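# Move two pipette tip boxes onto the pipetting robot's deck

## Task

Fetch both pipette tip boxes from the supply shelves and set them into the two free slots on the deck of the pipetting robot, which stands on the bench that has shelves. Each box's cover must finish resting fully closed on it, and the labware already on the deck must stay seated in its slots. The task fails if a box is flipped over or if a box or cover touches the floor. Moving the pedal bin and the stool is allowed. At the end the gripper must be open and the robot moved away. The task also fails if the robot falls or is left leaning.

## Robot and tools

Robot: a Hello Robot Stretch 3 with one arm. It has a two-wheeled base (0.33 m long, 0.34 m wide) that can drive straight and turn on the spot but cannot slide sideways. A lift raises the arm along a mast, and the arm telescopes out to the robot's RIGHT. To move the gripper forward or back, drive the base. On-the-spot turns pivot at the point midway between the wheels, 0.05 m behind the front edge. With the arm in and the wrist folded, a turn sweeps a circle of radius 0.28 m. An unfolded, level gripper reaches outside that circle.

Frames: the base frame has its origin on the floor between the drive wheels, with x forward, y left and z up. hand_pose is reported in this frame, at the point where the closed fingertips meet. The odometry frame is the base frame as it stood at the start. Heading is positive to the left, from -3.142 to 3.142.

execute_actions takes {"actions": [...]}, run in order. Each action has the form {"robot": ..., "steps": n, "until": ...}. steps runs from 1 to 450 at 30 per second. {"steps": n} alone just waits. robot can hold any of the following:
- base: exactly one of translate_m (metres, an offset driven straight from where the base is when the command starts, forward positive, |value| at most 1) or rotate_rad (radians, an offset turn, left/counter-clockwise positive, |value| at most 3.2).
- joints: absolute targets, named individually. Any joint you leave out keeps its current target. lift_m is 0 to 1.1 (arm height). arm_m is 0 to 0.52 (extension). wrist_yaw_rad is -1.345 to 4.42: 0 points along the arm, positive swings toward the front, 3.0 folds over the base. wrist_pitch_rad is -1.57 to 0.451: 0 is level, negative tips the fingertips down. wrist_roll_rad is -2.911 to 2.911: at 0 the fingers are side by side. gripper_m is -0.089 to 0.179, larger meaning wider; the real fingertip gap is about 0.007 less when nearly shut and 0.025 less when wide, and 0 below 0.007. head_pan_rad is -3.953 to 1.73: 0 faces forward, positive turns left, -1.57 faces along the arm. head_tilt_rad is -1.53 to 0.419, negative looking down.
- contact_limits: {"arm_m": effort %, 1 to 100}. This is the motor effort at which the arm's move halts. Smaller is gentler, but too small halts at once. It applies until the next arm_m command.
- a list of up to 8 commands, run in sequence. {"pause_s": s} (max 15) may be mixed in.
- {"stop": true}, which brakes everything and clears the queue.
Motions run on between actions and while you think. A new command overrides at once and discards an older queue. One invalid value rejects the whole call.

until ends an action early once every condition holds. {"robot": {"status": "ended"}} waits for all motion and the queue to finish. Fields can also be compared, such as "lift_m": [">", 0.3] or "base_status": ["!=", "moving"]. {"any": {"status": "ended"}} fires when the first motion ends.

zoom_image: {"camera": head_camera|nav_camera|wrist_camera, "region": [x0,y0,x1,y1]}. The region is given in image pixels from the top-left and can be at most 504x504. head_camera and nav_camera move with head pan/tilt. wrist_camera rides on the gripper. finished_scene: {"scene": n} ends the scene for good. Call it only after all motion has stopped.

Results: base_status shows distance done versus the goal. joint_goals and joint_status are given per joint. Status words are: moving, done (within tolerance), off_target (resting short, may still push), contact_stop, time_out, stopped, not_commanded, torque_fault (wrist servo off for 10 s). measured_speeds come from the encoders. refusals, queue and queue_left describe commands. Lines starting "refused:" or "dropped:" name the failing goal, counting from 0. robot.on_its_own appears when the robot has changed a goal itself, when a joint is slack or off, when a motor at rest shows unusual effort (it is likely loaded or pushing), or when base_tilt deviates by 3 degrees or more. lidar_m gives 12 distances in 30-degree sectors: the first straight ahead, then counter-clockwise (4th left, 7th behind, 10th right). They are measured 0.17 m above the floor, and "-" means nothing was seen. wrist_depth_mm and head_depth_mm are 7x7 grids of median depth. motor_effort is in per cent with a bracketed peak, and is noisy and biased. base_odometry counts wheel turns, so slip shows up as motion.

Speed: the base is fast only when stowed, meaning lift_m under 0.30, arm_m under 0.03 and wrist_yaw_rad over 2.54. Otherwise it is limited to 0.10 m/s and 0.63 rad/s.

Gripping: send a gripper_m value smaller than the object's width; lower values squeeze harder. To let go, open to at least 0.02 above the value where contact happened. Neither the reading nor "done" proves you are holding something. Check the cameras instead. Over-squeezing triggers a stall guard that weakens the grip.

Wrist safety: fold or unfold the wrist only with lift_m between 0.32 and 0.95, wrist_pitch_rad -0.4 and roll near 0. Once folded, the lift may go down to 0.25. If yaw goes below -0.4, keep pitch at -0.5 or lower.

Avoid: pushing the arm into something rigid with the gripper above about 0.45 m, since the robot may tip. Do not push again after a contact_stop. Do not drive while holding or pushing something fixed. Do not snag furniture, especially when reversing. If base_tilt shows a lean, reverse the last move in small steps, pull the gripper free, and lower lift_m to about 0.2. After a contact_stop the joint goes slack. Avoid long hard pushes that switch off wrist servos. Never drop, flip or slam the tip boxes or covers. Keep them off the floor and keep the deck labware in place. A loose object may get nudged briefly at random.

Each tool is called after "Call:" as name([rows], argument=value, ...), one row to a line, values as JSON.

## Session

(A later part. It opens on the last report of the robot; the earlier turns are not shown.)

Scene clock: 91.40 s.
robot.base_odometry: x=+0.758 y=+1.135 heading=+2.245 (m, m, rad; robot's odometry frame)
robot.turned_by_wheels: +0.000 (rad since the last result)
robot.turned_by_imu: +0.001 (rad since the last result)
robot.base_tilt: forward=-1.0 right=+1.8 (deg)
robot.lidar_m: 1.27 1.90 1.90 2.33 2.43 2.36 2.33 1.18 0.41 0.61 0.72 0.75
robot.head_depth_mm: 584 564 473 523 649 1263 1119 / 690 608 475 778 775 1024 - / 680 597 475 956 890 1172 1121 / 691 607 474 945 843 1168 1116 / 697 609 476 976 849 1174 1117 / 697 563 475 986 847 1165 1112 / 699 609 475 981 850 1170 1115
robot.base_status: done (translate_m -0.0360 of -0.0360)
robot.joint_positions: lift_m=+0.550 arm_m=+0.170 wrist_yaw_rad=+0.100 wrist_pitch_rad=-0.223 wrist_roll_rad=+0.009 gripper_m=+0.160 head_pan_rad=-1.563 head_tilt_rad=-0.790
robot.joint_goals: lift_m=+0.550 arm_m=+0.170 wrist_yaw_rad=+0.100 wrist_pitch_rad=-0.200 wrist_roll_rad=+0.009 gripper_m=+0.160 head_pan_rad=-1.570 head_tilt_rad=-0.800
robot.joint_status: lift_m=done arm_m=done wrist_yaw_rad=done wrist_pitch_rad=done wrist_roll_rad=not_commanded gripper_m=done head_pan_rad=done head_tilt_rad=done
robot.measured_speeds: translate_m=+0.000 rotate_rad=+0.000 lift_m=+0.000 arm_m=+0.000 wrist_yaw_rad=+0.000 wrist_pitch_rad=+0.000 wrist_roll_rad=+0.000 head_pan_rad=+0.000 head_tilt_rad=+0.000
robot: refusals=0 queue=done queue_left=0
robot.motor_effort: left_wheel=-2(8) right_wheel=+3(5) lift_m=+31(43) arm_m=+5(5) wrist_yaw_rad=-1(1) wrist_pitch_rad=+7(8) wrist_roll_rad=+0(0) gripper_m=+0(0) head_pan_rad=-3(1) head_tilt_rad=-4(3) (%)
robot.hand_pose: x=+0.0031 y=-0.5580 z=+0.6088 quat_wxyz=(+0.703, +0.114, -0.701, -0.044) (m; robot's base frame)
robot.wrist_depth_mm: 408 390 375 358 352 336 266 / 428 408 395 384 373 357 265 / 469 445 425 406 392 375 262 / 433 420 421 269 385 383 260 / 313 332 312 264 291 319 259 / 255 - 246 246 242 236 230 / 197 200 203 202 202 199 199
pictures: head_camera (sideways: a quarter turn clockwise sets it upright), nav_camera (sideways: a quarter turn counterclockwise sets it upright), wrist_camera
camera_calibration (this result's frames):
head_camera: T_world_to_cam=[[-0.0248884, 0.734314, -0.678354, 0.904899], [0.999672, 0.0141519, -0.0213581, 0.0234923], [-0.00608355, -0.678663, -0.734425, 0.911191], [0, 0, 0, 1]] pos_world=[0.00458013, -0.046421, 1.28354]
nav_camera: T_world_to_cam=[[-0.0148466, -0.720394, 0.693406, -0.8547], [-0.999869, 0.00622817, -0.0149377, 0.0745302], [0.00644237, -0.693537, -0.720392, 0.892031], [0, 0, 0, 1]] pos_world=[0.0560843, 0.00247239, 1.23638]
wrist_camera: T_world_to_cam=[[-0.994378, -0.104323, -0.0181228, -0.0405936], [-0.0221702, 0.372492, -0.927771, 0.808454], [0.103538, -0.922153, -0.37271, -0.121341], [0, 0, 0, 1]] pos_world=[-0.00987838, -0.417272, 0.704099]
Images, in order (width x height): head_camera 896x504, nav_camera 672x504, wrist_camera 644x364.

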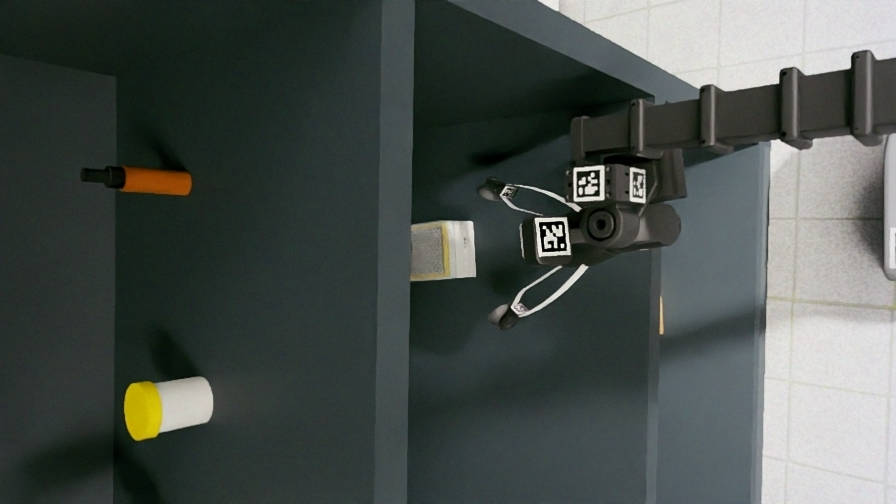

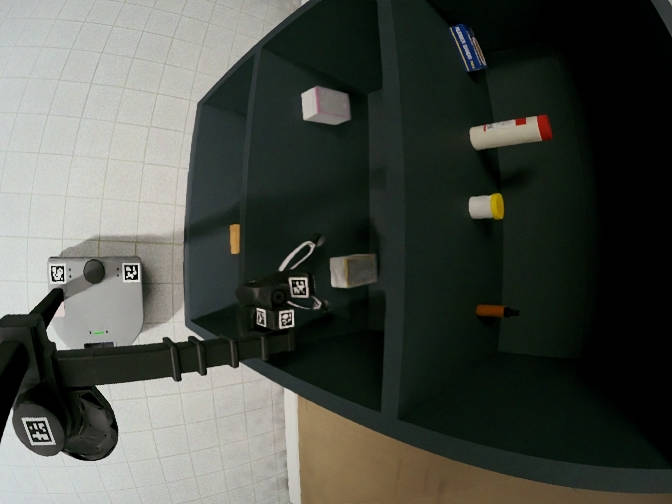

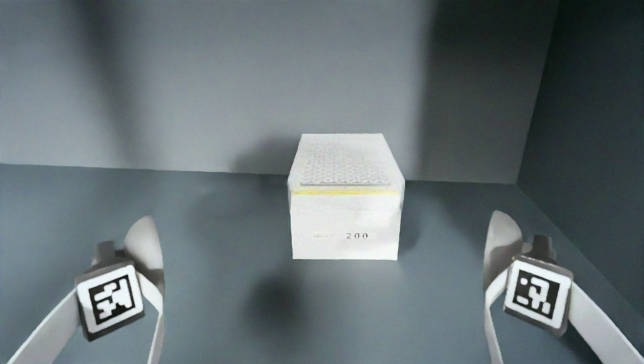

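Call:
execute_actions([
  {"robot":[{"joints":{"lift_m":0.515}},{"joints":{"arm_m":0.33}}],"steps":450,"until":{"robot":{"status":"ended"}}},
])

Scene clock: 108.97 s.
robot.base_odometry: x=+0.758 y=+1.135 heading=+2.245 (m, m, rad; robot's odometry frame)
robot.turned_by_wheels: +0.000 (rad since the last result)
robot.turned_by_imu: +0.001 (rad since the last result)
robot.base_tilt: forward=-1.1 right=+2.0 (deg)
robot.lidar_m: 1.26 1.90 1.90 2.32 2.43 2.36 2.33 1.17 0.41 0.61 0.72 0.75
robot.head_depth_mm: 583 562 475 525 648 1265 1111 / 687 608 474 781 774 1060 - / 677 596 474 454 829 1162 1116 / 692 608 475 951 831 1167 1114 / 696 609 474 981 847 1160 1121 / 699 563 475 982 845 1169 1123 / 695 607 476 984 851 1174 1125
robot.base_status: done (translate_m -0.0360 of -0.0360)
robot.joint_positions: lift_m=+0.515 arm_m=+0.330 wrist_yaw_rad=+0.100 wrist_pitch_rad=-0.223 wrist_roll_rad=+0.009 gripper_m=+0.160 head_pan_rad=-1.563 head_tilt_rad=-0.790
robot.joint_goals: lift_m=+0.515 arm_m=+0.330 wrist_yaw_rad=+0.100 wrist_pitch_rad=-0.200 wrist_roll_rad=+0.009 gripper_m=+0.160 head_pan_rad=-1.570 head_tilt_rad=-0.800
robot.joint_status: lift_m=done arm_m=done wrist_yaw_rad=done wrist_pitch_rad=done wrist_roll_rad=not_commanded gripper_m=done head_pan_rad=done head_tilt_rad=done
robot.measured_speeds: translate_m=+0.000 rotate_rad=+0.000 lift_m=+0.000 arm_m=+0.000 wrist_yaw_rad=+0.000 wrist_pitch_rad=+0.000 wrist_roll_rad=+0.000 head_pan_rad=+0.000 head_tilt_rad=+0.000
robot: refusals=0 queue=done queue_left=0
robot.motor_effort: left_wheel=-2(2) right_wheel=+3(4) lift_m=+31(31) arm_m=+5(6) wrist_yaw_rad=+0(1) wrist_pitch_rad=+7(7) wrist_roll_rad=+0(0) gripper_m=+0(0) head_pan_rad=-3(1) head_tilt_rad=-4(3) (%)
robot.hand_pose: x=+0.0030 y=-0.7180 z=+0.5738 quat_wxyz=(+0.703, +0.114, -0.701, -0.044) (m; robot's base frame)
robot.wrist_depth_mm: 240 233 224 217 209 203 195 / 259 246 239 231 222 214 207 / 274 266 255 245 237 228 219 / 295 287 272 171 246 241 230 / 249 259 141 126 139 249 236 / 205 - 103 100 101 188 190 / - 156 95 95 94 158 157
pictures: head_camera (sideways: a quarter turn clockwise sets it upright), nav_camera (sideways: a quarter turn counterclockwise sets it upright), wrist_camera
camera_calibration (this result's frames):
head_camera: T_world_to_cam=[[-0.0248837, 0.734319, -0.678348, 0.904892], [0.999672, 0.0141456, -0.021358, 0.0234923], [-0.00608796, -0.678657, -0.73443, 0.911197], [0, 0, 0, 1]] pos_world=[0.00457983, -0.0464208, 1.28354]
nav_camera: T_world_to_cam=[[-0.0148512, -0.720399, 0.693401, -0.854693], [-0.999869, 0.00623472, -0.0149376, 0.07453], [0.00643787, -0.693532, -0.720397, 0.892038], [0, 0, 0, 1]] pos_world=[0.0560843, 0.00247257, 1.23638]
wrist_camera: T_world_to_cam=[[-0.994389, -0.104222, -0.0181223, -0.0578715], [-0.0221253, 0.372426, -0.927798, 0.835575], [0.103446, -0.922191, -0.372642, -0.281986], [0, 0, 0, 1]] pos_world=[-0.00988902, -0.577266, 0.669116]
Images, in order (width x height): head_camera 896x504, nav_camera 672x504, wrist_camera 644x364.

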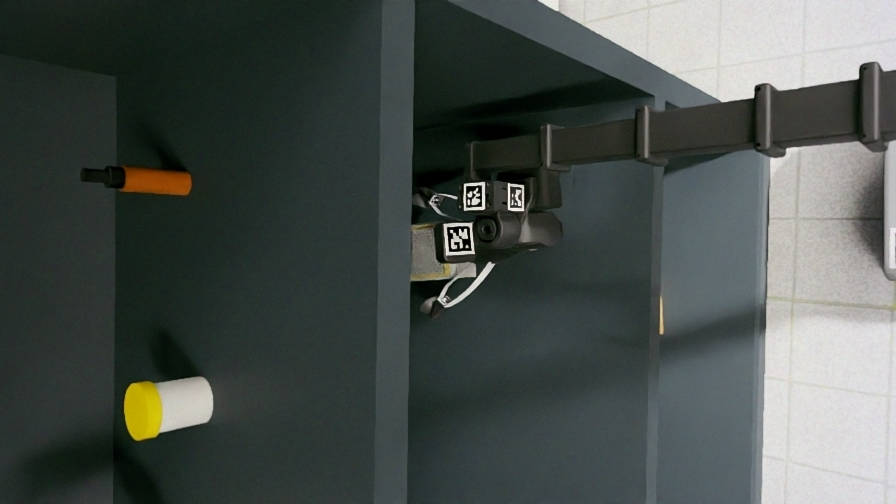

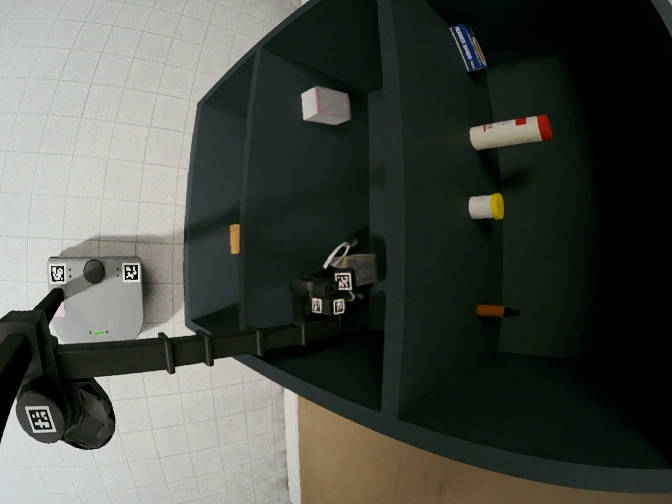

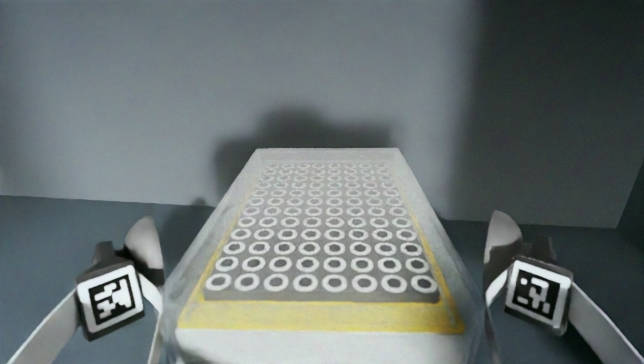

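Call:
execute_actions([
  {"robot":[{"joints":{"lift_m":0.506,"arm_m":0.315}},{"joints":{"gripper_m":0.115}}],"steps":450,"until":{"robot":{"status":"ended"}}},
])

Scene clock: 117.17 s.
robot.base_odometry: x=+0.758 y=+1.135 heading=+2.245 (m, m, rad; robot's odometry frame)
robot.turned_by_wheels: +0.000 (rad since the last result)
robot.turned_by_imu: +0.001 (rad since the last result)
robot.base_tilt: forward=-1.1 right=+1.9 (deg)
robot.lidar_m: 1.27 1.90 1.90 2.32 2.43 2.35 2.33 1.17 0.41 0.61 0.72 0.76
robot.head_depth_mm: 582 562 474 523 650 1256 1117 / 688 607 475 782 785 1057 - / 677 597 474 974 817 1173 1115 / 690 609 476 938 833 1164 1121 / 696 611 475 980 848 1171 1118 / 699 564 475 981 850 1170 1112 / 700 611 475 978 846 1171 1124
robot.base_status: done (translate_m -0.0360 of -0.0360)
robot.joint_positions: lift_m=+0.506 arm_m=+0.315 wrist_yaw_rad=+0.100 wrist_pitch_rad=-0.223 wrist_roll_rad=+0.009 gripper_m=+0.115 head_pan_rad=-1.563 head_tilt_rad=-0.790
robot.joint_goals: lift_m=+0.506 arm_m=+0.315 wrist_yaw_rad=+0.100 wrist_pitch_rad=-0.200 wrist_roll_rad=+0.009 gripper_m=+0.115 head_pan_rad=-1.570 head_tilt_rad=-0.800
robot.joint_status: lift_m=done arm_m=done wrist_yaw_rad=done wrist_pitch_rad=done wrist_roll_rad=not_commanded gripper_m=done head_pan_rad=done head_tilt_rad=done
robot.measured_speeds: translate_m=+0.000 rotate_rad=+0.000 lift_m=+0.000 arm_m=+0.000 wrist_yaw_rad=+0.000 wrist_pitch_rad=+0.000 wrist_roll_rad=+0.000 head_pan_rad=+0.000 head_tilt_rad=+0.000
robot: refusals=0 queue=done queue_left=0
robot.motor_effort: left_wheel=-2(2) right_wheel=+4(4) lift_m=+31(31) arm_m=-6(8) wrist_yaw_rad=+0(0) wrist_pitch_rad=+7(7) wrist_roll_rad=+0(0) gripper_m=-11(94) head_pan_rad=-3(2) head_tilt_rad=-3(4) (%)
robot.hand_pose: x=+0.0029 y=-0.7037 z=+0.5648 quat_wxyz=(+0.703, +0.114, -0.701, -0.044) (m; robot's base frame)
robot.wrist_depth_mm: 256 248 238 230 222 216 207 / 270 263 252 244 233 227 218 / 294 283 269 256 250 241 232 / 306 294 280 149 257 257 245 / 232 231 116 110 115 236 222 / 182 - 105 104 103 - 177 / 157 146 113 111 110 148 146
pictures: head_camera (sideways: a quarter turn clockwise sets it upright), nav_camera (sideways: a quarter turn counterclockwise sets it upright), wrist_camera
camera_calibration (this result's frames):
head_camera: T_world_to_cam=[[-0.0248836, 0.734319, -0.678348, 0.904891], [0.999672, 0.0141455, -0.021358, 0.0234923], [-0.00608804, -0.678657, -0.73443, 0.911198], [0, 0, 0, 1]] pos_world=[0.00457982, -0.0464208, 1.28354]
nav_camera: T_world_to_cam=[[-0.0148512, -0.720399, 0.6934, -0.854692], [-0.999869, 0.00623484, -0.0149376, 0.07453], [0.00643778, -0.693531, -0.720398, 0.892039], [0, 0, 0, 1]] pos_world=[0.0560843, 0.0024726, 1.23638]
wrist_camera: T_world_to_cam=[[-0.994441, -0.103727, -0.0181222, -0.0563172], [-0.0219399, 0.372435, -0.927799, 0.821897], [0.102987, -0.922243, -0.37264, -0.272185], [0, 0, 0, 1]] pos_world=[-0.00994011, -0.562966, 0.660108]
Images, in order (width x height): head_camera 896x504, nav_camera 672x504, wrist_camera 644x364.

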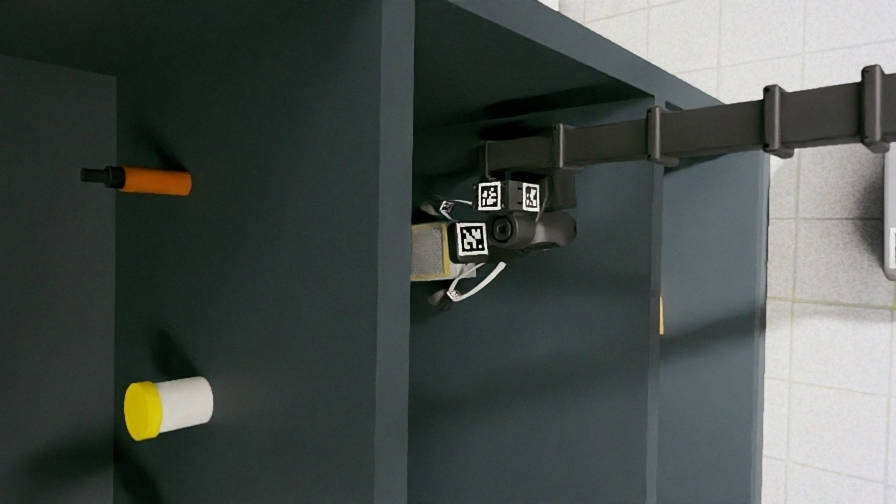

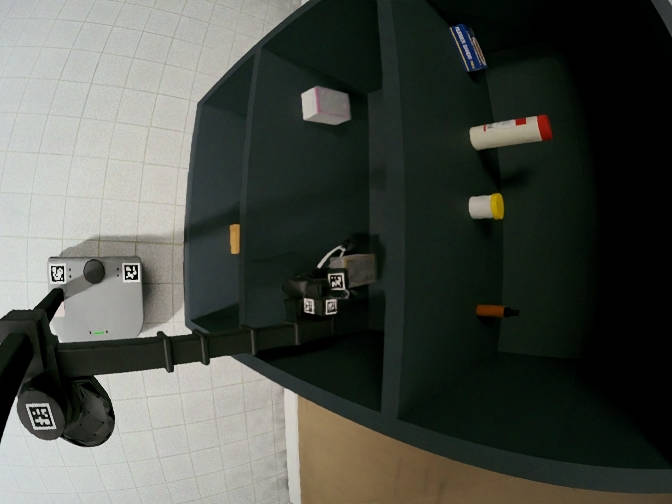

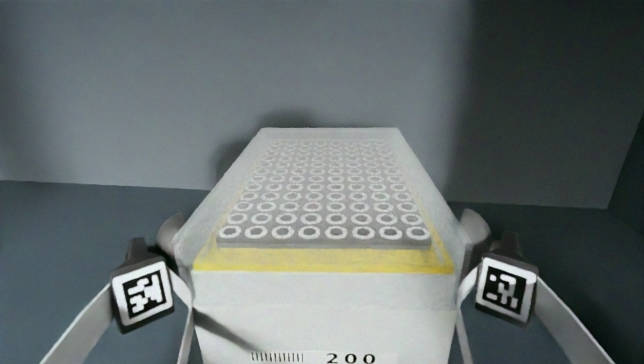

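Call:
execute_actions([
  {"robot":[{"joints":{"gripper_m":0.14}},{"joints":{"arm_m":0.29}},{"joints":{"gripper_m":0.105}}],"steps":450,"until":{"robot":{"status":"ended"}}},
])

Scene clock: 122.10 s.
robot.base_odometry: x=+0.758 y=+1.135 heading=+2.245 (m, m, rad; robot's odometry frame)
robot.turned_by_wheels: +0.000 (rad since the last result)
robot.turned_by_imu: +0.001 (rad since the last result)
robot.base_tilt: forward=-1.0 right=+1.9 (deg)
robot.lidar_m: 1.27 1.90 1.90 2.32 2.44 2.35 2.33 1.17 0.41 0.61 0.72 0.75
robot.head_depth_mm: 582 562 474 523 649 1270 1115 / 691 609 472 780 777 1055 - / 680 597 474 955 814 1165 1116 / 694 609 475 942 833 1164 1119 / 695 609 476 974 849 1163 1113 / 696 565 475 984 849 1169 1114 / 697 611 475 983 850 1170 1114
robot.base_status: done (translate_m -0.0360 of -0.0360)
robot.joint_positions: lift_m=+0.506 arm_m=+0.290 wrist_yaw_rad=+0.099 wrist_pitch_rad=-0.223 wrist_roll_rad=+0.009 gripper_m=+0.105 head_pan_rad=-1.563 head_tilt_rad=-0.790
robot.joint_goals: lift_m=+0.506 arm_m=+0.290 wrist_yaw_rad=+0.100 wrist_pitch_rad=-0.200 wrist_roll_rad=+0.009 gripper_m=+0.105 head_pan_rad=-1.570 head_tilt_rad=-0.800
robot.joint_status: lift_m=done arm_m=done wrist_yaw_rad=done wrist_pitch_rad=done wrist_roll_rad=not_commanded gripper_m=done head_pan_rad=done head_tilt_rad=done
robot.measured_speeds: translate_m=+0.000 rotate_rad=+0.000 lift_m=+0.000 arm_m=+0.000 wrist_yaw_rad=+0.000 wrist_pitch_rad=+0.000 wrist_roll_rad=+0.000 head_pan_rad=+0.000 head_tilt_rad=+0.000
robot: refusals=0 queue=done queue_left=0
robot.motor_effort: left_wheel=-2(2) right_wheel=+4(4) lift_m=+31(31) arm_m=-6(6) wrist_yaw_rad=+0(0) wrist_pitch_rad=+7(7) wrist_roll_rad=+0(0) gripper_m=-1(95) head_pan_rad=-2(2) head_tilt_rad=-2(3) (%)
robot.hand_pose: x=+0.0027 y=-0.6787 z=+0.5648 quat_wxyz=(+0.703, +0.113, -0.701, -0.044) (m; robot's base frame)
robot.wrist_depth_mm: 281 270 262 253 244 236 228 / 299 290 277 267 257 250 239 / 320 310 297 277 273 265 251 / 317 315 290 149 268 275 261 / 230 232 130 129 126 225 222 / 184 182 135 134 133 186 177 / 151 149 145 143 143 147 147
pictures: head_camera (sideways: a quarter turn clockwise sets it upright), nav_camera (sideways: a quarter turn counterclockwise sets it upright), wrist_camera
camera_calibration (this result's frames):
head_camera: T_world_to_cam=[[-0.0248837, 0.734319, -0.678348, 0.904891], [0.999672, 0.0141456, -0.021358, 0.0234923], [-0.00608796, -0.678657, -0.73443, 0.911198], [0, 0, 0, 1]] pos_world=[0.00457983, -0.0464208, 1.28354]
nav_camera: T_world_to_cam=[[-0.0148512, -0.7204, 0.6934, -0.854692], [-0.999869, 0.00623473, -0.0149376, 0.07453], [0.00643786, -0.693531, -0.720398, 0.892039], [0, 0, 0, 1]] pos_world=[0.0560843, 0.00247261, 1.23638]
wrist_camera: T_world_to_cam=[[-0.994507, -0.103086, -0.0181222, -0.0534478], [-0.0216997, 0.372449, -0.927799, 0.812604], [0.102393, -0.92231, -0.37264, -0.249185], [0, 0, 0, 1]] pos_world=[-0.0100063, -0.537989, 0.660108]
Images, in order (width x height): head_camera 896x504, nav_camera 672x504, wrist_camera 644x364.

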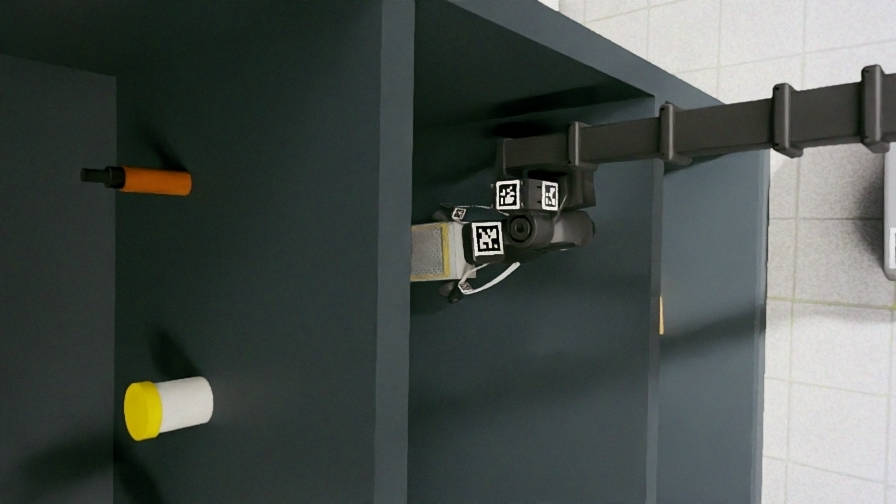

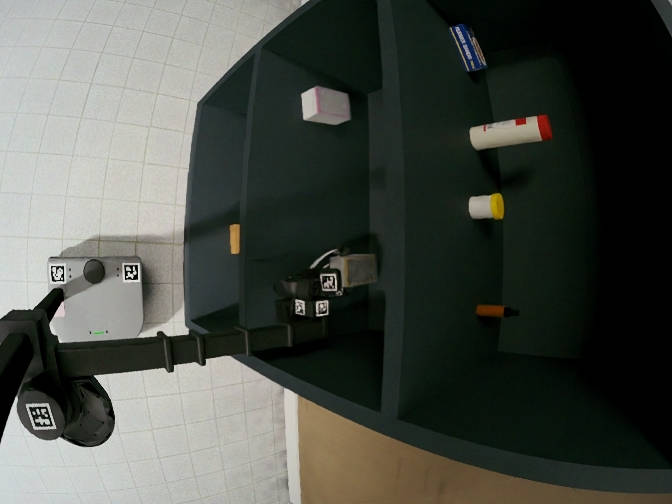

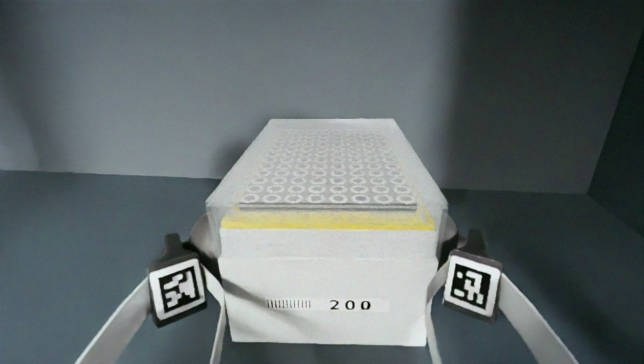

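Call:
execute_actions([
  {"robot":[{"joints":{"gripper_m":0.115}},{"joints":{"arm_m":0.298}},{"joints":{"gripper_m":0.06}},{"pause_s":0.5},{"joints":{"lift_m":0.54}}],"steps":450,"until":{"robot":{"status":"ended"}}},
])

Scene clock: 129.17 s.
robot.base_odometry: x=+0.758 y=+1.135 heading=+2.245 (m, m, rad; robot's odometry frame)
robot.turned_by_wheels: +0.000 (rad since the last result)
robot.turned_by_imu: +0.001 (rad since the last result)
robot.base_tilt: forward=-1.1 right=+1.9 (deg)
robot.lidar_m: 1.27 1.90 1.90 2.32 2.44 2.36 2.33 1.17 0.41 0.61 0.72 0.76
robot.head_depth_mm: 582 562 475 527 648 1266 1122 / 687 608 474 777 774 1051 - / 679 596 474 717 821 1165 1117 / 692 610 475 931 830 1164 1120 / 695 610 473 977 848 1171 1117 / 697 564 475 981 848 1173 1116 / 700 610 475 981 852 1174 1118
robot.base_status: done (translate_m -0.0360 of -0.0360)
robot.joint_positions: lift_m=+0.540 arm_m=+0.298 wrist_yaw_rad=+0.099 wrist_pitch_rad=-0.226 wrist_roll_rad=+0.009 gripper_m=+0.061 head_pan_rad=-1.563 head_tilt_rad=-0.790
robot.joint_goals: lift_m=+0.540 arm_m=+0.298 wrist_yaw_rad=+0.100 wrist_pitch_rad=-0.200 wrist_roll_rad=+0.009 gripper_m=+0.060 head_pan_rad=-1.570 head_tilt_rad=-0.800
robot.joint_status: lift_m=done arm_m=done wrist_yaw_rad=done wrist_pitch_rad=done wrist_roll_rad=not_commanded gripper_m=done head_pan_rad=done head_tilt_rad=done
robot.measured_speeds: translate_m=+0.000 rotate_rad=+0.000 lift_m=+0.000 arm_m=+0.000 wrist_yaw_rad=+0.000 wrist_pitch_rad=+0.000 wrist_roll_rad=+0.000 head_pan_rad=+0.000 head_tilt_rad=+0.000
robot: refusals=0 queue=done queue_left=0
robot.motor_effort: left_wheel=-2(2) right_wheel=+4(4) lift_m=+44(46) arm_m=+4(6) wrist_yaw_rad=+0(0) wrist_pitch_rad=+8(8) wrist_roll_rad=+0(0) gripper_m=-14(100) head_pan_rad=-1(2) head_tilt_rad=-3(4) (%)
robot.hand_pose: x=+0.0027 y=-0.6858 z=+0.5976 quat_wxyz=(+0.703, +0.114, -0.701, -0.045) (m; robot's base frame)
robot.wrist_depth_mm: 272 264 255 246 236 230 222 / 290 281 271 260 251 241 234 / 313 302 289 279 266 256 247 / 339 326 307 186 282 274 260 / 290 291 131 131 130 280 253 / 229 235 132 132 131 228 221 / 190 190 177 135 136 187 185
pictures: head_camera (sideways: a quarter turn clockwise sets it upright), nav_camera (sideways: a quarter turn counterclockwise sets it upright), wrist_camera
camera_calibration (this result's frames):
head_camera: T_world_to_cam=[[-0.0248838, 0.73432, -0.678348, 0.904891], [0.999672, 0.0141457, -0.021358, 0.0234923], [-0.00608788, -0.678657, -0.734431, 0.911198], [0, 0, 0, 1]] pos_world=[0.00457983, -0.0464208, 1.28354]
nav_camera: T_world_to_cam=[[-0.0148511, -0.7204, 0.6934, -0.854692], [-0.999869, 0.00623461, -0.0149376, 0.07453], [0.00643794, -0.693531, -0.720398, 0.892039], [0, 0, 0, 1]] pos_world=[0.0560843, 0.00247263, 1.23638]
wrist_camera: T_world_to_cam=[[-0.994504, -0.103119, -0.0181336, -0.0536007], [-0.0220091, 0.375218, -0.926675, 0.846868], [0.102362, -0.921183, -0.375425, -0.241051], [0, 0, 0, 1]] pos_world=[-0.00999285, -0.54534, 0.693303]
Images, in order (width x height): head_camera 896x504, nav_camera 672x504, wrist_camera 644x364.

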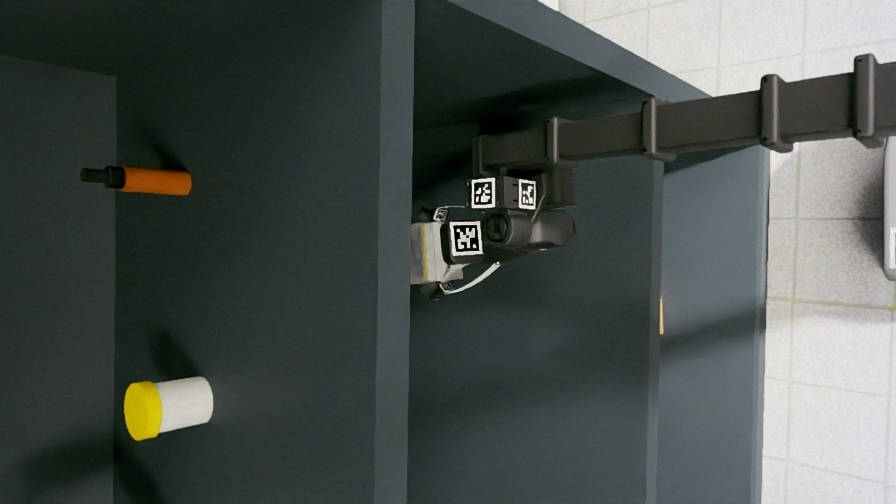

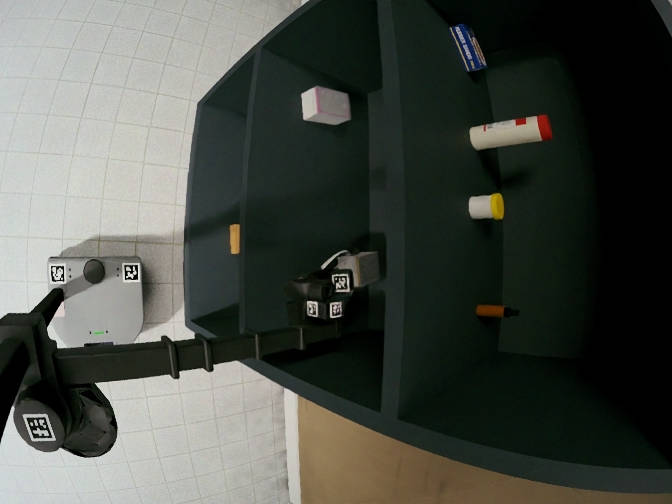

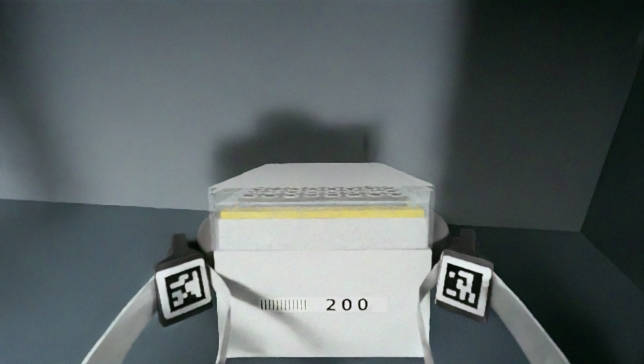

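Call:
execute_actions([
  {"robot":[{"joints":{"lift_m":0.504}},{"joints":{"gripper_m":0.115}},{"joints":{"arm_m":0.302}},{"joints":{"gripper_m":-0.03}},{"pause_s":0.5},{"joints":{"lift_m":0.54}}],"steps":450,"until":{"robot":{"status":"ended"}}},
])

Scene clock: 138.57 s.
robot.base_odometry: x=+0.758 y=+1.135 heading=+2.245 (m, m, rad; robot's odometry frame)
robot.turned_by_wheels: +0.000 (rad since the last result)
robot.turned_by_imu: +0.001 (rad since the last result)
robot.base_tilt: forward=-1.1 right=+1.9 (deg)
robot.lidar_m: 1.27 1.90 1.90 2.32 2.44 2.35 2.34 1.17 0.41 0.61 0.72 0.75
robot.head_depth_mm: 582 562 475 524 649 1261 1114 / 690 608 473 777 771 1050 - / 678 596 474 973 821 1170 1117 / 695 607 475 930 832 1168 1121 / 697 610 473 979 851 1168 1120 / 697 564 475 981 847 1170 1122 / 697 608 475 980 850 1185 1116
robot.base_status: done (translate_m -0.0360 of -0.0360)
robot.joint_positions: lift_m=+0.540 arm_m=+0.302 wrist_yaw_rad=+0.100 wrist_pitch_rad=-0.228 wrist_roll_rad=+0.009 gripper_m=-0.022 head_pan_rad=-1.563 head_tilt_rad=-0.790
robot.joint_goals: lift_m=+0.540 arm_m=+0.302 wrist_yaw_rad=+0.100 wrist_pitch_rad=-0.200 wrist_roll_rad=+0.009 gripper_m=-0.021 head_pan_rad=-1.570 head_tilt_rad=-0.800
robot.joint_status: lift_m=done arm_m=done wrist_yaw_rad=done wrist_pitch_rad=done wrist_roll_rad=not_commanded gripper_m=off_target head_pan_rad=done head_tilt_rad=done
robot.measured_speeds: translate_m=+0.000 rotate_rad=+0.000 lift_m=+0.000 arm_m=+0.000 wrist_yaw_rad=+0.000 wrist_pitch_rad=+0.000 wrist_roll_rad=+0.000 head_pan_rad=+0.000 head_tilt_rad=+0.000
robot: refusals=0 queue=done queue_left=0
robot.on_its_own: gripper_m is held at -0.021, not at your -0.030, by its stall guard, which is still easing
robot.motor_effort: left_wheel=-2(2) right_wheel=+4(4) lift_m=+45(45) arm_m=+5(6) wrist_yaw_rad=+0(0) wrist_pitch_rad=+9(8) wrist_roll_rad=+0(0) gripper_m=-6(100) head_pan_rad=-2(2) head_tilt_rad=-3(3) (%)
robot.hand_pose: x=+0.0028 y=-0.6896 z=+0.5970 quat_wxyz=(+0.703, +0.115, -0.700, -0.046) (m; robot's base frame)
robot.wrist_depth_mm: 264 259 250 242 232 226 218 / 287 279 267 256 247 238 231 / 306 297 289 274 264 254 244 / 334 321 303 162 274 269 258 / 290 289 131 130 130 281 252 / 229 235 133 133 133 228 222 / 190 188 176 139 141 183 184
pictures: head_camera (sideways: a quarter turn clockwise sets it upright), nav_camera (sideways: a quarter turn counterclockwise sets it upright), wrist_camera
camera_calibration (this result's frames):
head_camera: T_world_to_cam=[[-0.0248837, 0.73432, -0.678348, 0.904891], [0.999672, 0.0141456, -0.021358, 0.0234923], [-0.00608796, -0.678656, -0.734431, 0.911198], [0, 0, 0, 1]] pos_world=[0.00457983, -0.0464208, 1.28354]
nav_camera: T_world_to_cam=[[-0.0148512, -0.7204, 0.6934, -0.854692], [-0.999869, 0.00623473, -0.0149376, 0.07453], [0.00643786, -0.693531, -0.720398, 0.892039], [0, 0, 0, 1]] pos_world=[0.0560843, 0.00247262, 1.23638]
wrist_camera: T_world_to_cam=[[-0.99447, -0.103443, -0.0181433, -0.0541506], [-0.0223547, 0.377297, -0.925822, 0.848703], [0.102615, -0.920297, -0.377523, -0.242915], [0, 0, 0, 1]] pos_world=[-0.00995191, -0.549369, 0.69306]
Images, in order (width x height): head_camera 896x504, nav_camera 672x504, wrist_camera 644x364.

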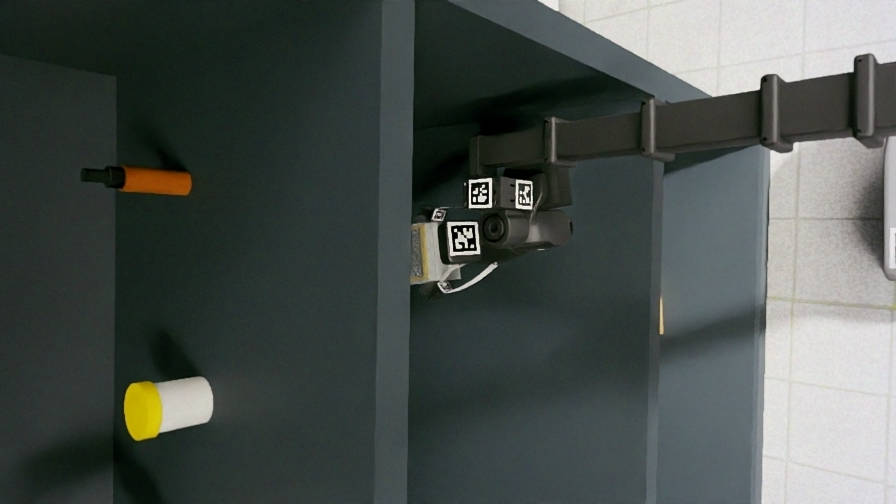

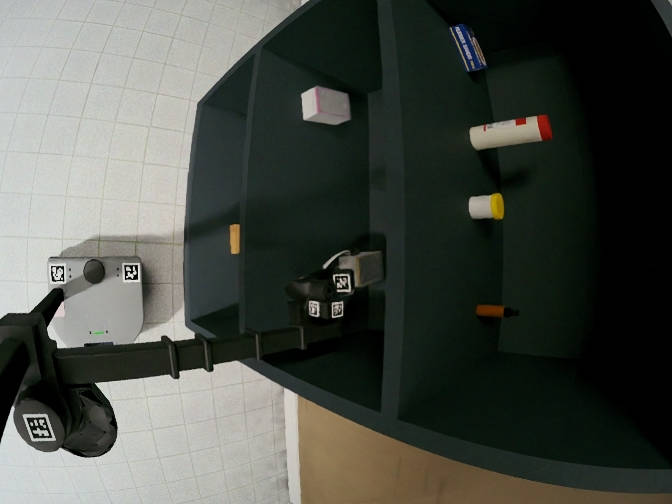

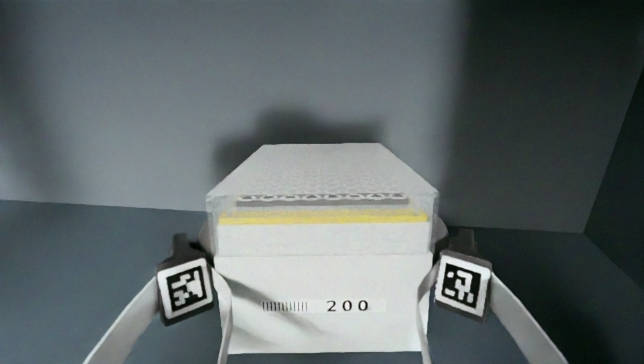

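Call:
execute_actions([
  {"robot":[{"joints":{"lift_m":0.504}},{"joints":{"gripper_m":0.115}},{"joints":{"arm_m":0.308}},{"joints":{"gripper_m":0.0}},{"pause_s":0.5},{"joints":{"lift_m":0.54}},{"pause_s":1.5}],"steps":450,"until":{"robot":{"status":"ended"}}},
])

Scene clock: 160.63 s.
robot.base_odometry: x=+0.758 y=+1.135 heading=+2.245 (m, m, rad; robot's odometry frame)
robot.turned_by_wheels: +0.000 (rad since the last result)
robot.turned_by_imu: +0.003 (rad since the last result)
robot.base_tilt: forward=-1.0 right=+1.9 (deg)
robot.lidar_m: 1.27 1.91 1.90 2.32 2.44 2.35 2.34 1.18 0.41 0.61 0.72 0.76
robot.head_depth_mm: 582 561 473 525 647 1265 1113 / 688 608 475 777 771 1052 - / 679 596 475 455 831 1167 1115 / 694 609 476 929 828 1175 1118 / 697 609 475 980 850 1165 1118 / 697 564 474 982 846 1168 1119 / 699 607 474 981 848 1179 1120
robot.base_status: done (translate_m -0.0360 of -0.0360)
robot.joint_positions: lift_m=+0.540 arm_m=+0.308 wrist_yaw_rad=+0.100 wrist_pitch_rad=-0.228 wrist_roll_rad=+0.009 gripper_m=+0.016 head_pan_rad=-1.563 head_tilt_rad=-0.790
robot.joint_goals: lift_m=+0.540 arm_m=+0.308 wrist_yaw_rad=+0.100 wrist_pitch_rad=-0.200 wrist_roll_rad=+0.009 gripper_m=+0.015 head_pan_rad=-1.570 head_tilt_rad=-0.800
robot.joint_status: lift_m=done arm_m=done wrist_yaw_rad=done wrist_pitch_rad=done wrist_roll_rad=not_commanded gripper_m=off_target head_pan_rad=done head_tilt_rad=done
robot.measured_speeds: translate_m=+0.000 rotate_rad=+0.000 lift_m=+0.000 arm_m=+0.000 wrist_yaw_rad=+0.000 wrist_pitch_rad=+0.000 wrist_roll_rad=+0.000 head_pan_rad=+0.000 head_tilt_rad=+0.000
robot: refusals=0 queue=done queue_left=0
robot.on_its_own: gripper_m is held at +0.015, not at your +0.000, by its stall guard, which is still easing
robot.motor_effort: left_wheel=-2(2) right_wheel=+4(4) lift_m=+45(45) arm_m=+5(2) wrist_yaw_rad=+0(1) wrist_pitch_rad=+9(9) wrist_roll_rad=+0(0) gripper_m=-29(100) head_pan_rad=-2(3) head_tilt_rad=-3(4) (%)
robot.hand_pose: x=+0.0029 y=-0.6956 z=+0.5970 quat_wxyz=(+0.703, +0.116, -0.700, -0.046) (m; robot's base frame)
robot.wrist_depth_mm: 262 255 242 236 229 220 215 / 280 270 260 252 243 233 226 / 302 291 279 268 258 248 238 / 328 313 295 164 270 263 250 / 290 288 131 130 130 275 254 / 229 234 133 132 132 223 222 / 191 188 176 138 139 185 186
pictures: head_camera (sideways: a quarter turn clockwise sets it upright), nav_camera (sideways: a quarter turn counterclockwise sets it upright), wrist_camera
camera_calibration (this result's frames):
head_camera: T_world_to_cam=[[-0.0248838, 0.734319, -0.678348, 0.904891], [0.999672, 0.0141457, -0.021358, 0.0234923], [-0.00608788, -0.678657, -0.73443, 0.911198], [0, 0, 0, 1]] pos_world=[0.00457983, -0.0464208, 1.28354]
nav_camera: T_world_to_cam=[[-0.0148511, -0.7204, 0.6934, -0.854692], [-0.999869, 0.00623461, -0.0149376, 0.07453], [0.00643794, -0.693531, -0.720398, 0.892039], [0, 0, 0, 1]] pos_world=[0.0560843, 0.00247262, 1.23638]
wrist_camera: T_world_to_cam=[[-0.994419, -0.103933, -0.0181435, -0.0549917], [-0.0225412, 0.377292, -0.92582, 0.850958], [0.103068, -0.920244, -0.377529, -0.248398], [0, 0, 0, 1]] pos_world=[-0.00990125, -0.555362, 0.693059]
Images, in order (width x height): head_camera 896x504, nav_camera 672x504, wrist_camera 644x364.

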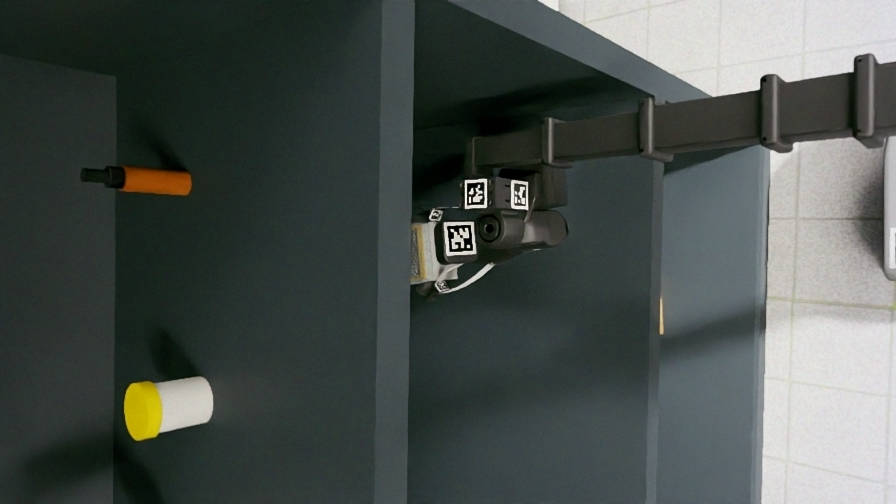

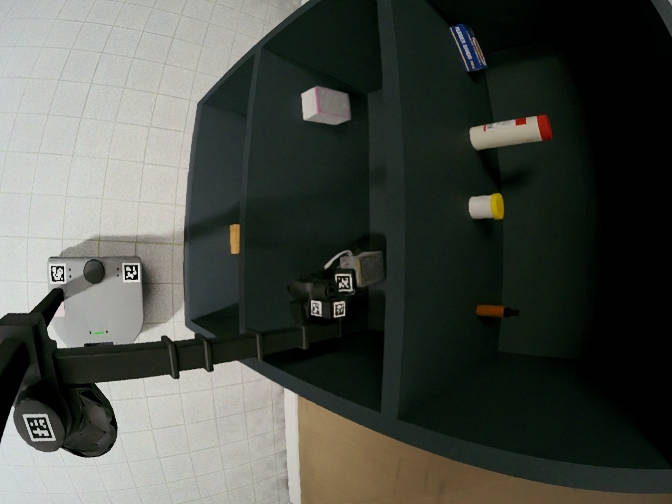

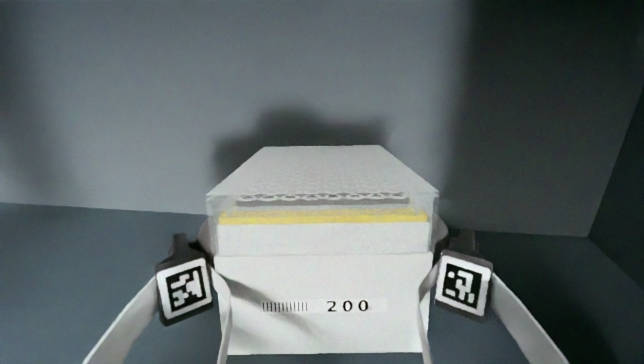

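Call:
execute_actions([
  {"robot":[{"joints":{"lift_m":0.56,"wrist_pitch_rad":0.03,"gripper_m":0.03}},{"pause_s":2}],"steps":450,"until":{"robot":{"status":"ended"}}},
])

Scene clock: 167.63 s.
robot.base_odometry: x=+0.758 y=+1.135 heading=+2.245 (m, m, rad; robot's odometry frame)
robot.turned_by_wheels: +0.000 (rad since the last result)
robot.turned_by_imu: +0.001 (rad since the last result)
robot.base_tilt: forward=-1.1 right=+2.0 (deg)
robot.lidar_m: 1.27 1.90 1.90 2.32 2.43 2.36 2.34 1.18 0.41 0.61 0.72 0.75
robot.head_depth_mm: 583 563 475 525 648 1262 1118 / 690 606 475 778 772 849 - / 677 596 475 454 830 1168 1127 / 693 608 474 905 849 1161 1119 / 693 609 475 980 850 1171 1124 / 699 566 475 978 847 1163 1119 / 701 610 474 977 852 1175 1115
robot.base_status: done (translate_m -0.0360 of -0.0360)
robot.joint_positions: lift_m=+0.560 arm_m=+0.308 wrist_yaw_rad=+0.100 wrist_pitch_rad=-0.011 wrist_roll_rad=+0.009 gripper_m=+0.038 head_pan_rad=-1.563 head_tilt_rad=-0.790
robot.joint_goals: lift_m=+0.560 arm_m=+0.308 wrist_yaw_rad=+0.100 wrist_pitch_rad=+0.030 wrist_roll_rad=+0.009 gripper_m=+0.036 head_pan_rad=-1.570 head_tilt_rad=-0.800
robot.joint_status: lift_m=done arm_m=done wrist_yaw_rad=done wrist_pitch_rad=done wrist_roll_rad=not_commanded gripper_m=done head_pan_rad=done head_tilt_rad=done
robot.measured_speeds: translate_m=+0.000 rotate_rad=+0.000 lift_m=+0.000 arm_m=+0.000 wrist_yaw_rad=+0.000 wrist_pitch_rad=+0.000 wrist_roll_rad=+0.000 head_pan_rad=+0.000 head_tilt_rad=+0.000
robot: refusals=0 queue=done queue_left=0
robot.on_its_own: gripper_m is held at +0.036, not at your +0.030, by its stall guard, which is not easing now
robot.motor_effort: left_wheel=-2(2) right_wheel=+3(4) lift_m=+44(46) arm_m=+4(5) wrist_yaw_rad=-1(0) wrist_pitch_rad=+13(13) wrist_roll_rad=+0(0) gripper_m=-22(55) head_pan_rad=-1(1) head_tilt_rad=-4(3) (%)
robot.hand_pose: x=+0.0042 y=-0.7073 z=+0.6715 quat_wxyz=(+0.704, +0.040, -0.709, +0.031) (m; robot's base frame)
robot.wrist_depth_mm: 276 269 259 248 240 231 222 / 287 275 267 256 246 238 229 / 296 286 275 264 254 244 237 / 307 295 282 191 260 250 244 / 319 313 132 131 132 259 249 / 329 323 132 132 133 266 257 / 307 301 275 136 136 278 263
pictures: head_camera (sideways: a quarter turn clockwise sets it upright), nav_camera (sideways: a quarter turn counterclockwise sets it upright), wrist_camera
camera_calibration (this result's frames):
head_camera: T_world_to_cam=[[-0.0248837, 0.73432, -0.678348, 0.904891], [0.999672, 0.0141456, -0.021358, 0.0234923], [-0.00608796, -0.678657, -0.734431, 0.911198], [0, 0, 0, 1]] pos_world=[0.00457983, -0.0464208, 1.28354]
nav_camera: T_world_to_cam=[[-0.0148512, -0.7204, 0.6934, -0.854692], [-0.999869, 0.00623473, -0.0149376, 0.07453], [0.00643786, -0.693531, -0.720398, 0.892039], [0, 0, 0, 1]] pos_world=[0.0560843, 0.00247262, 1.23638]
wrist_camera: T_world_to_cam=[[-0.994019, -0.107898, -0.0168523, -0.0573166], [-0.00177148, 0.170228, -0.985403, 0.817826], [0.109191, -0.97948, -0.169401, -0.412894], [0, 0, 0, 1]] pos_world=[-0.0104405, -0.549823, 0.734978]
Images, in order (width x height): head_camera 896x504, nav_camera 672x504, wrist_camera 644x364.

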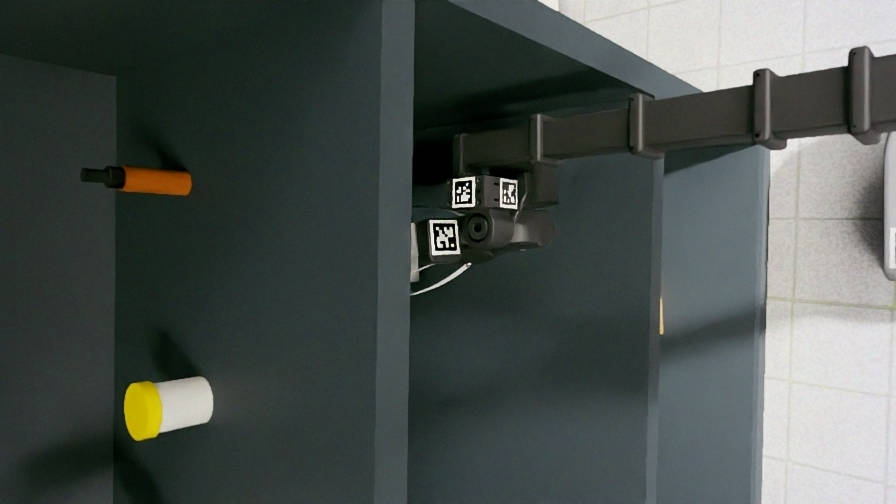

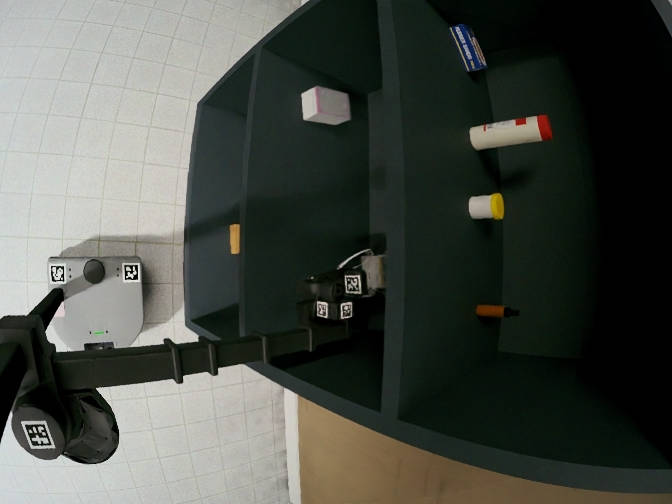

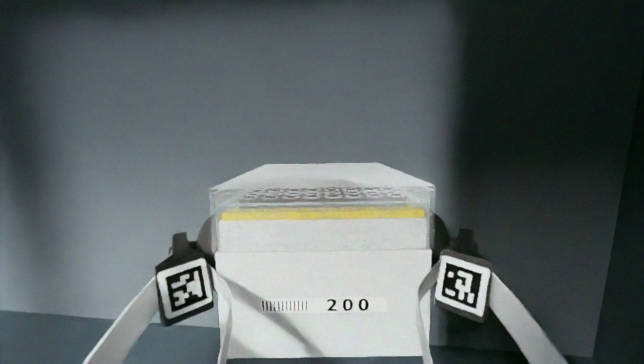

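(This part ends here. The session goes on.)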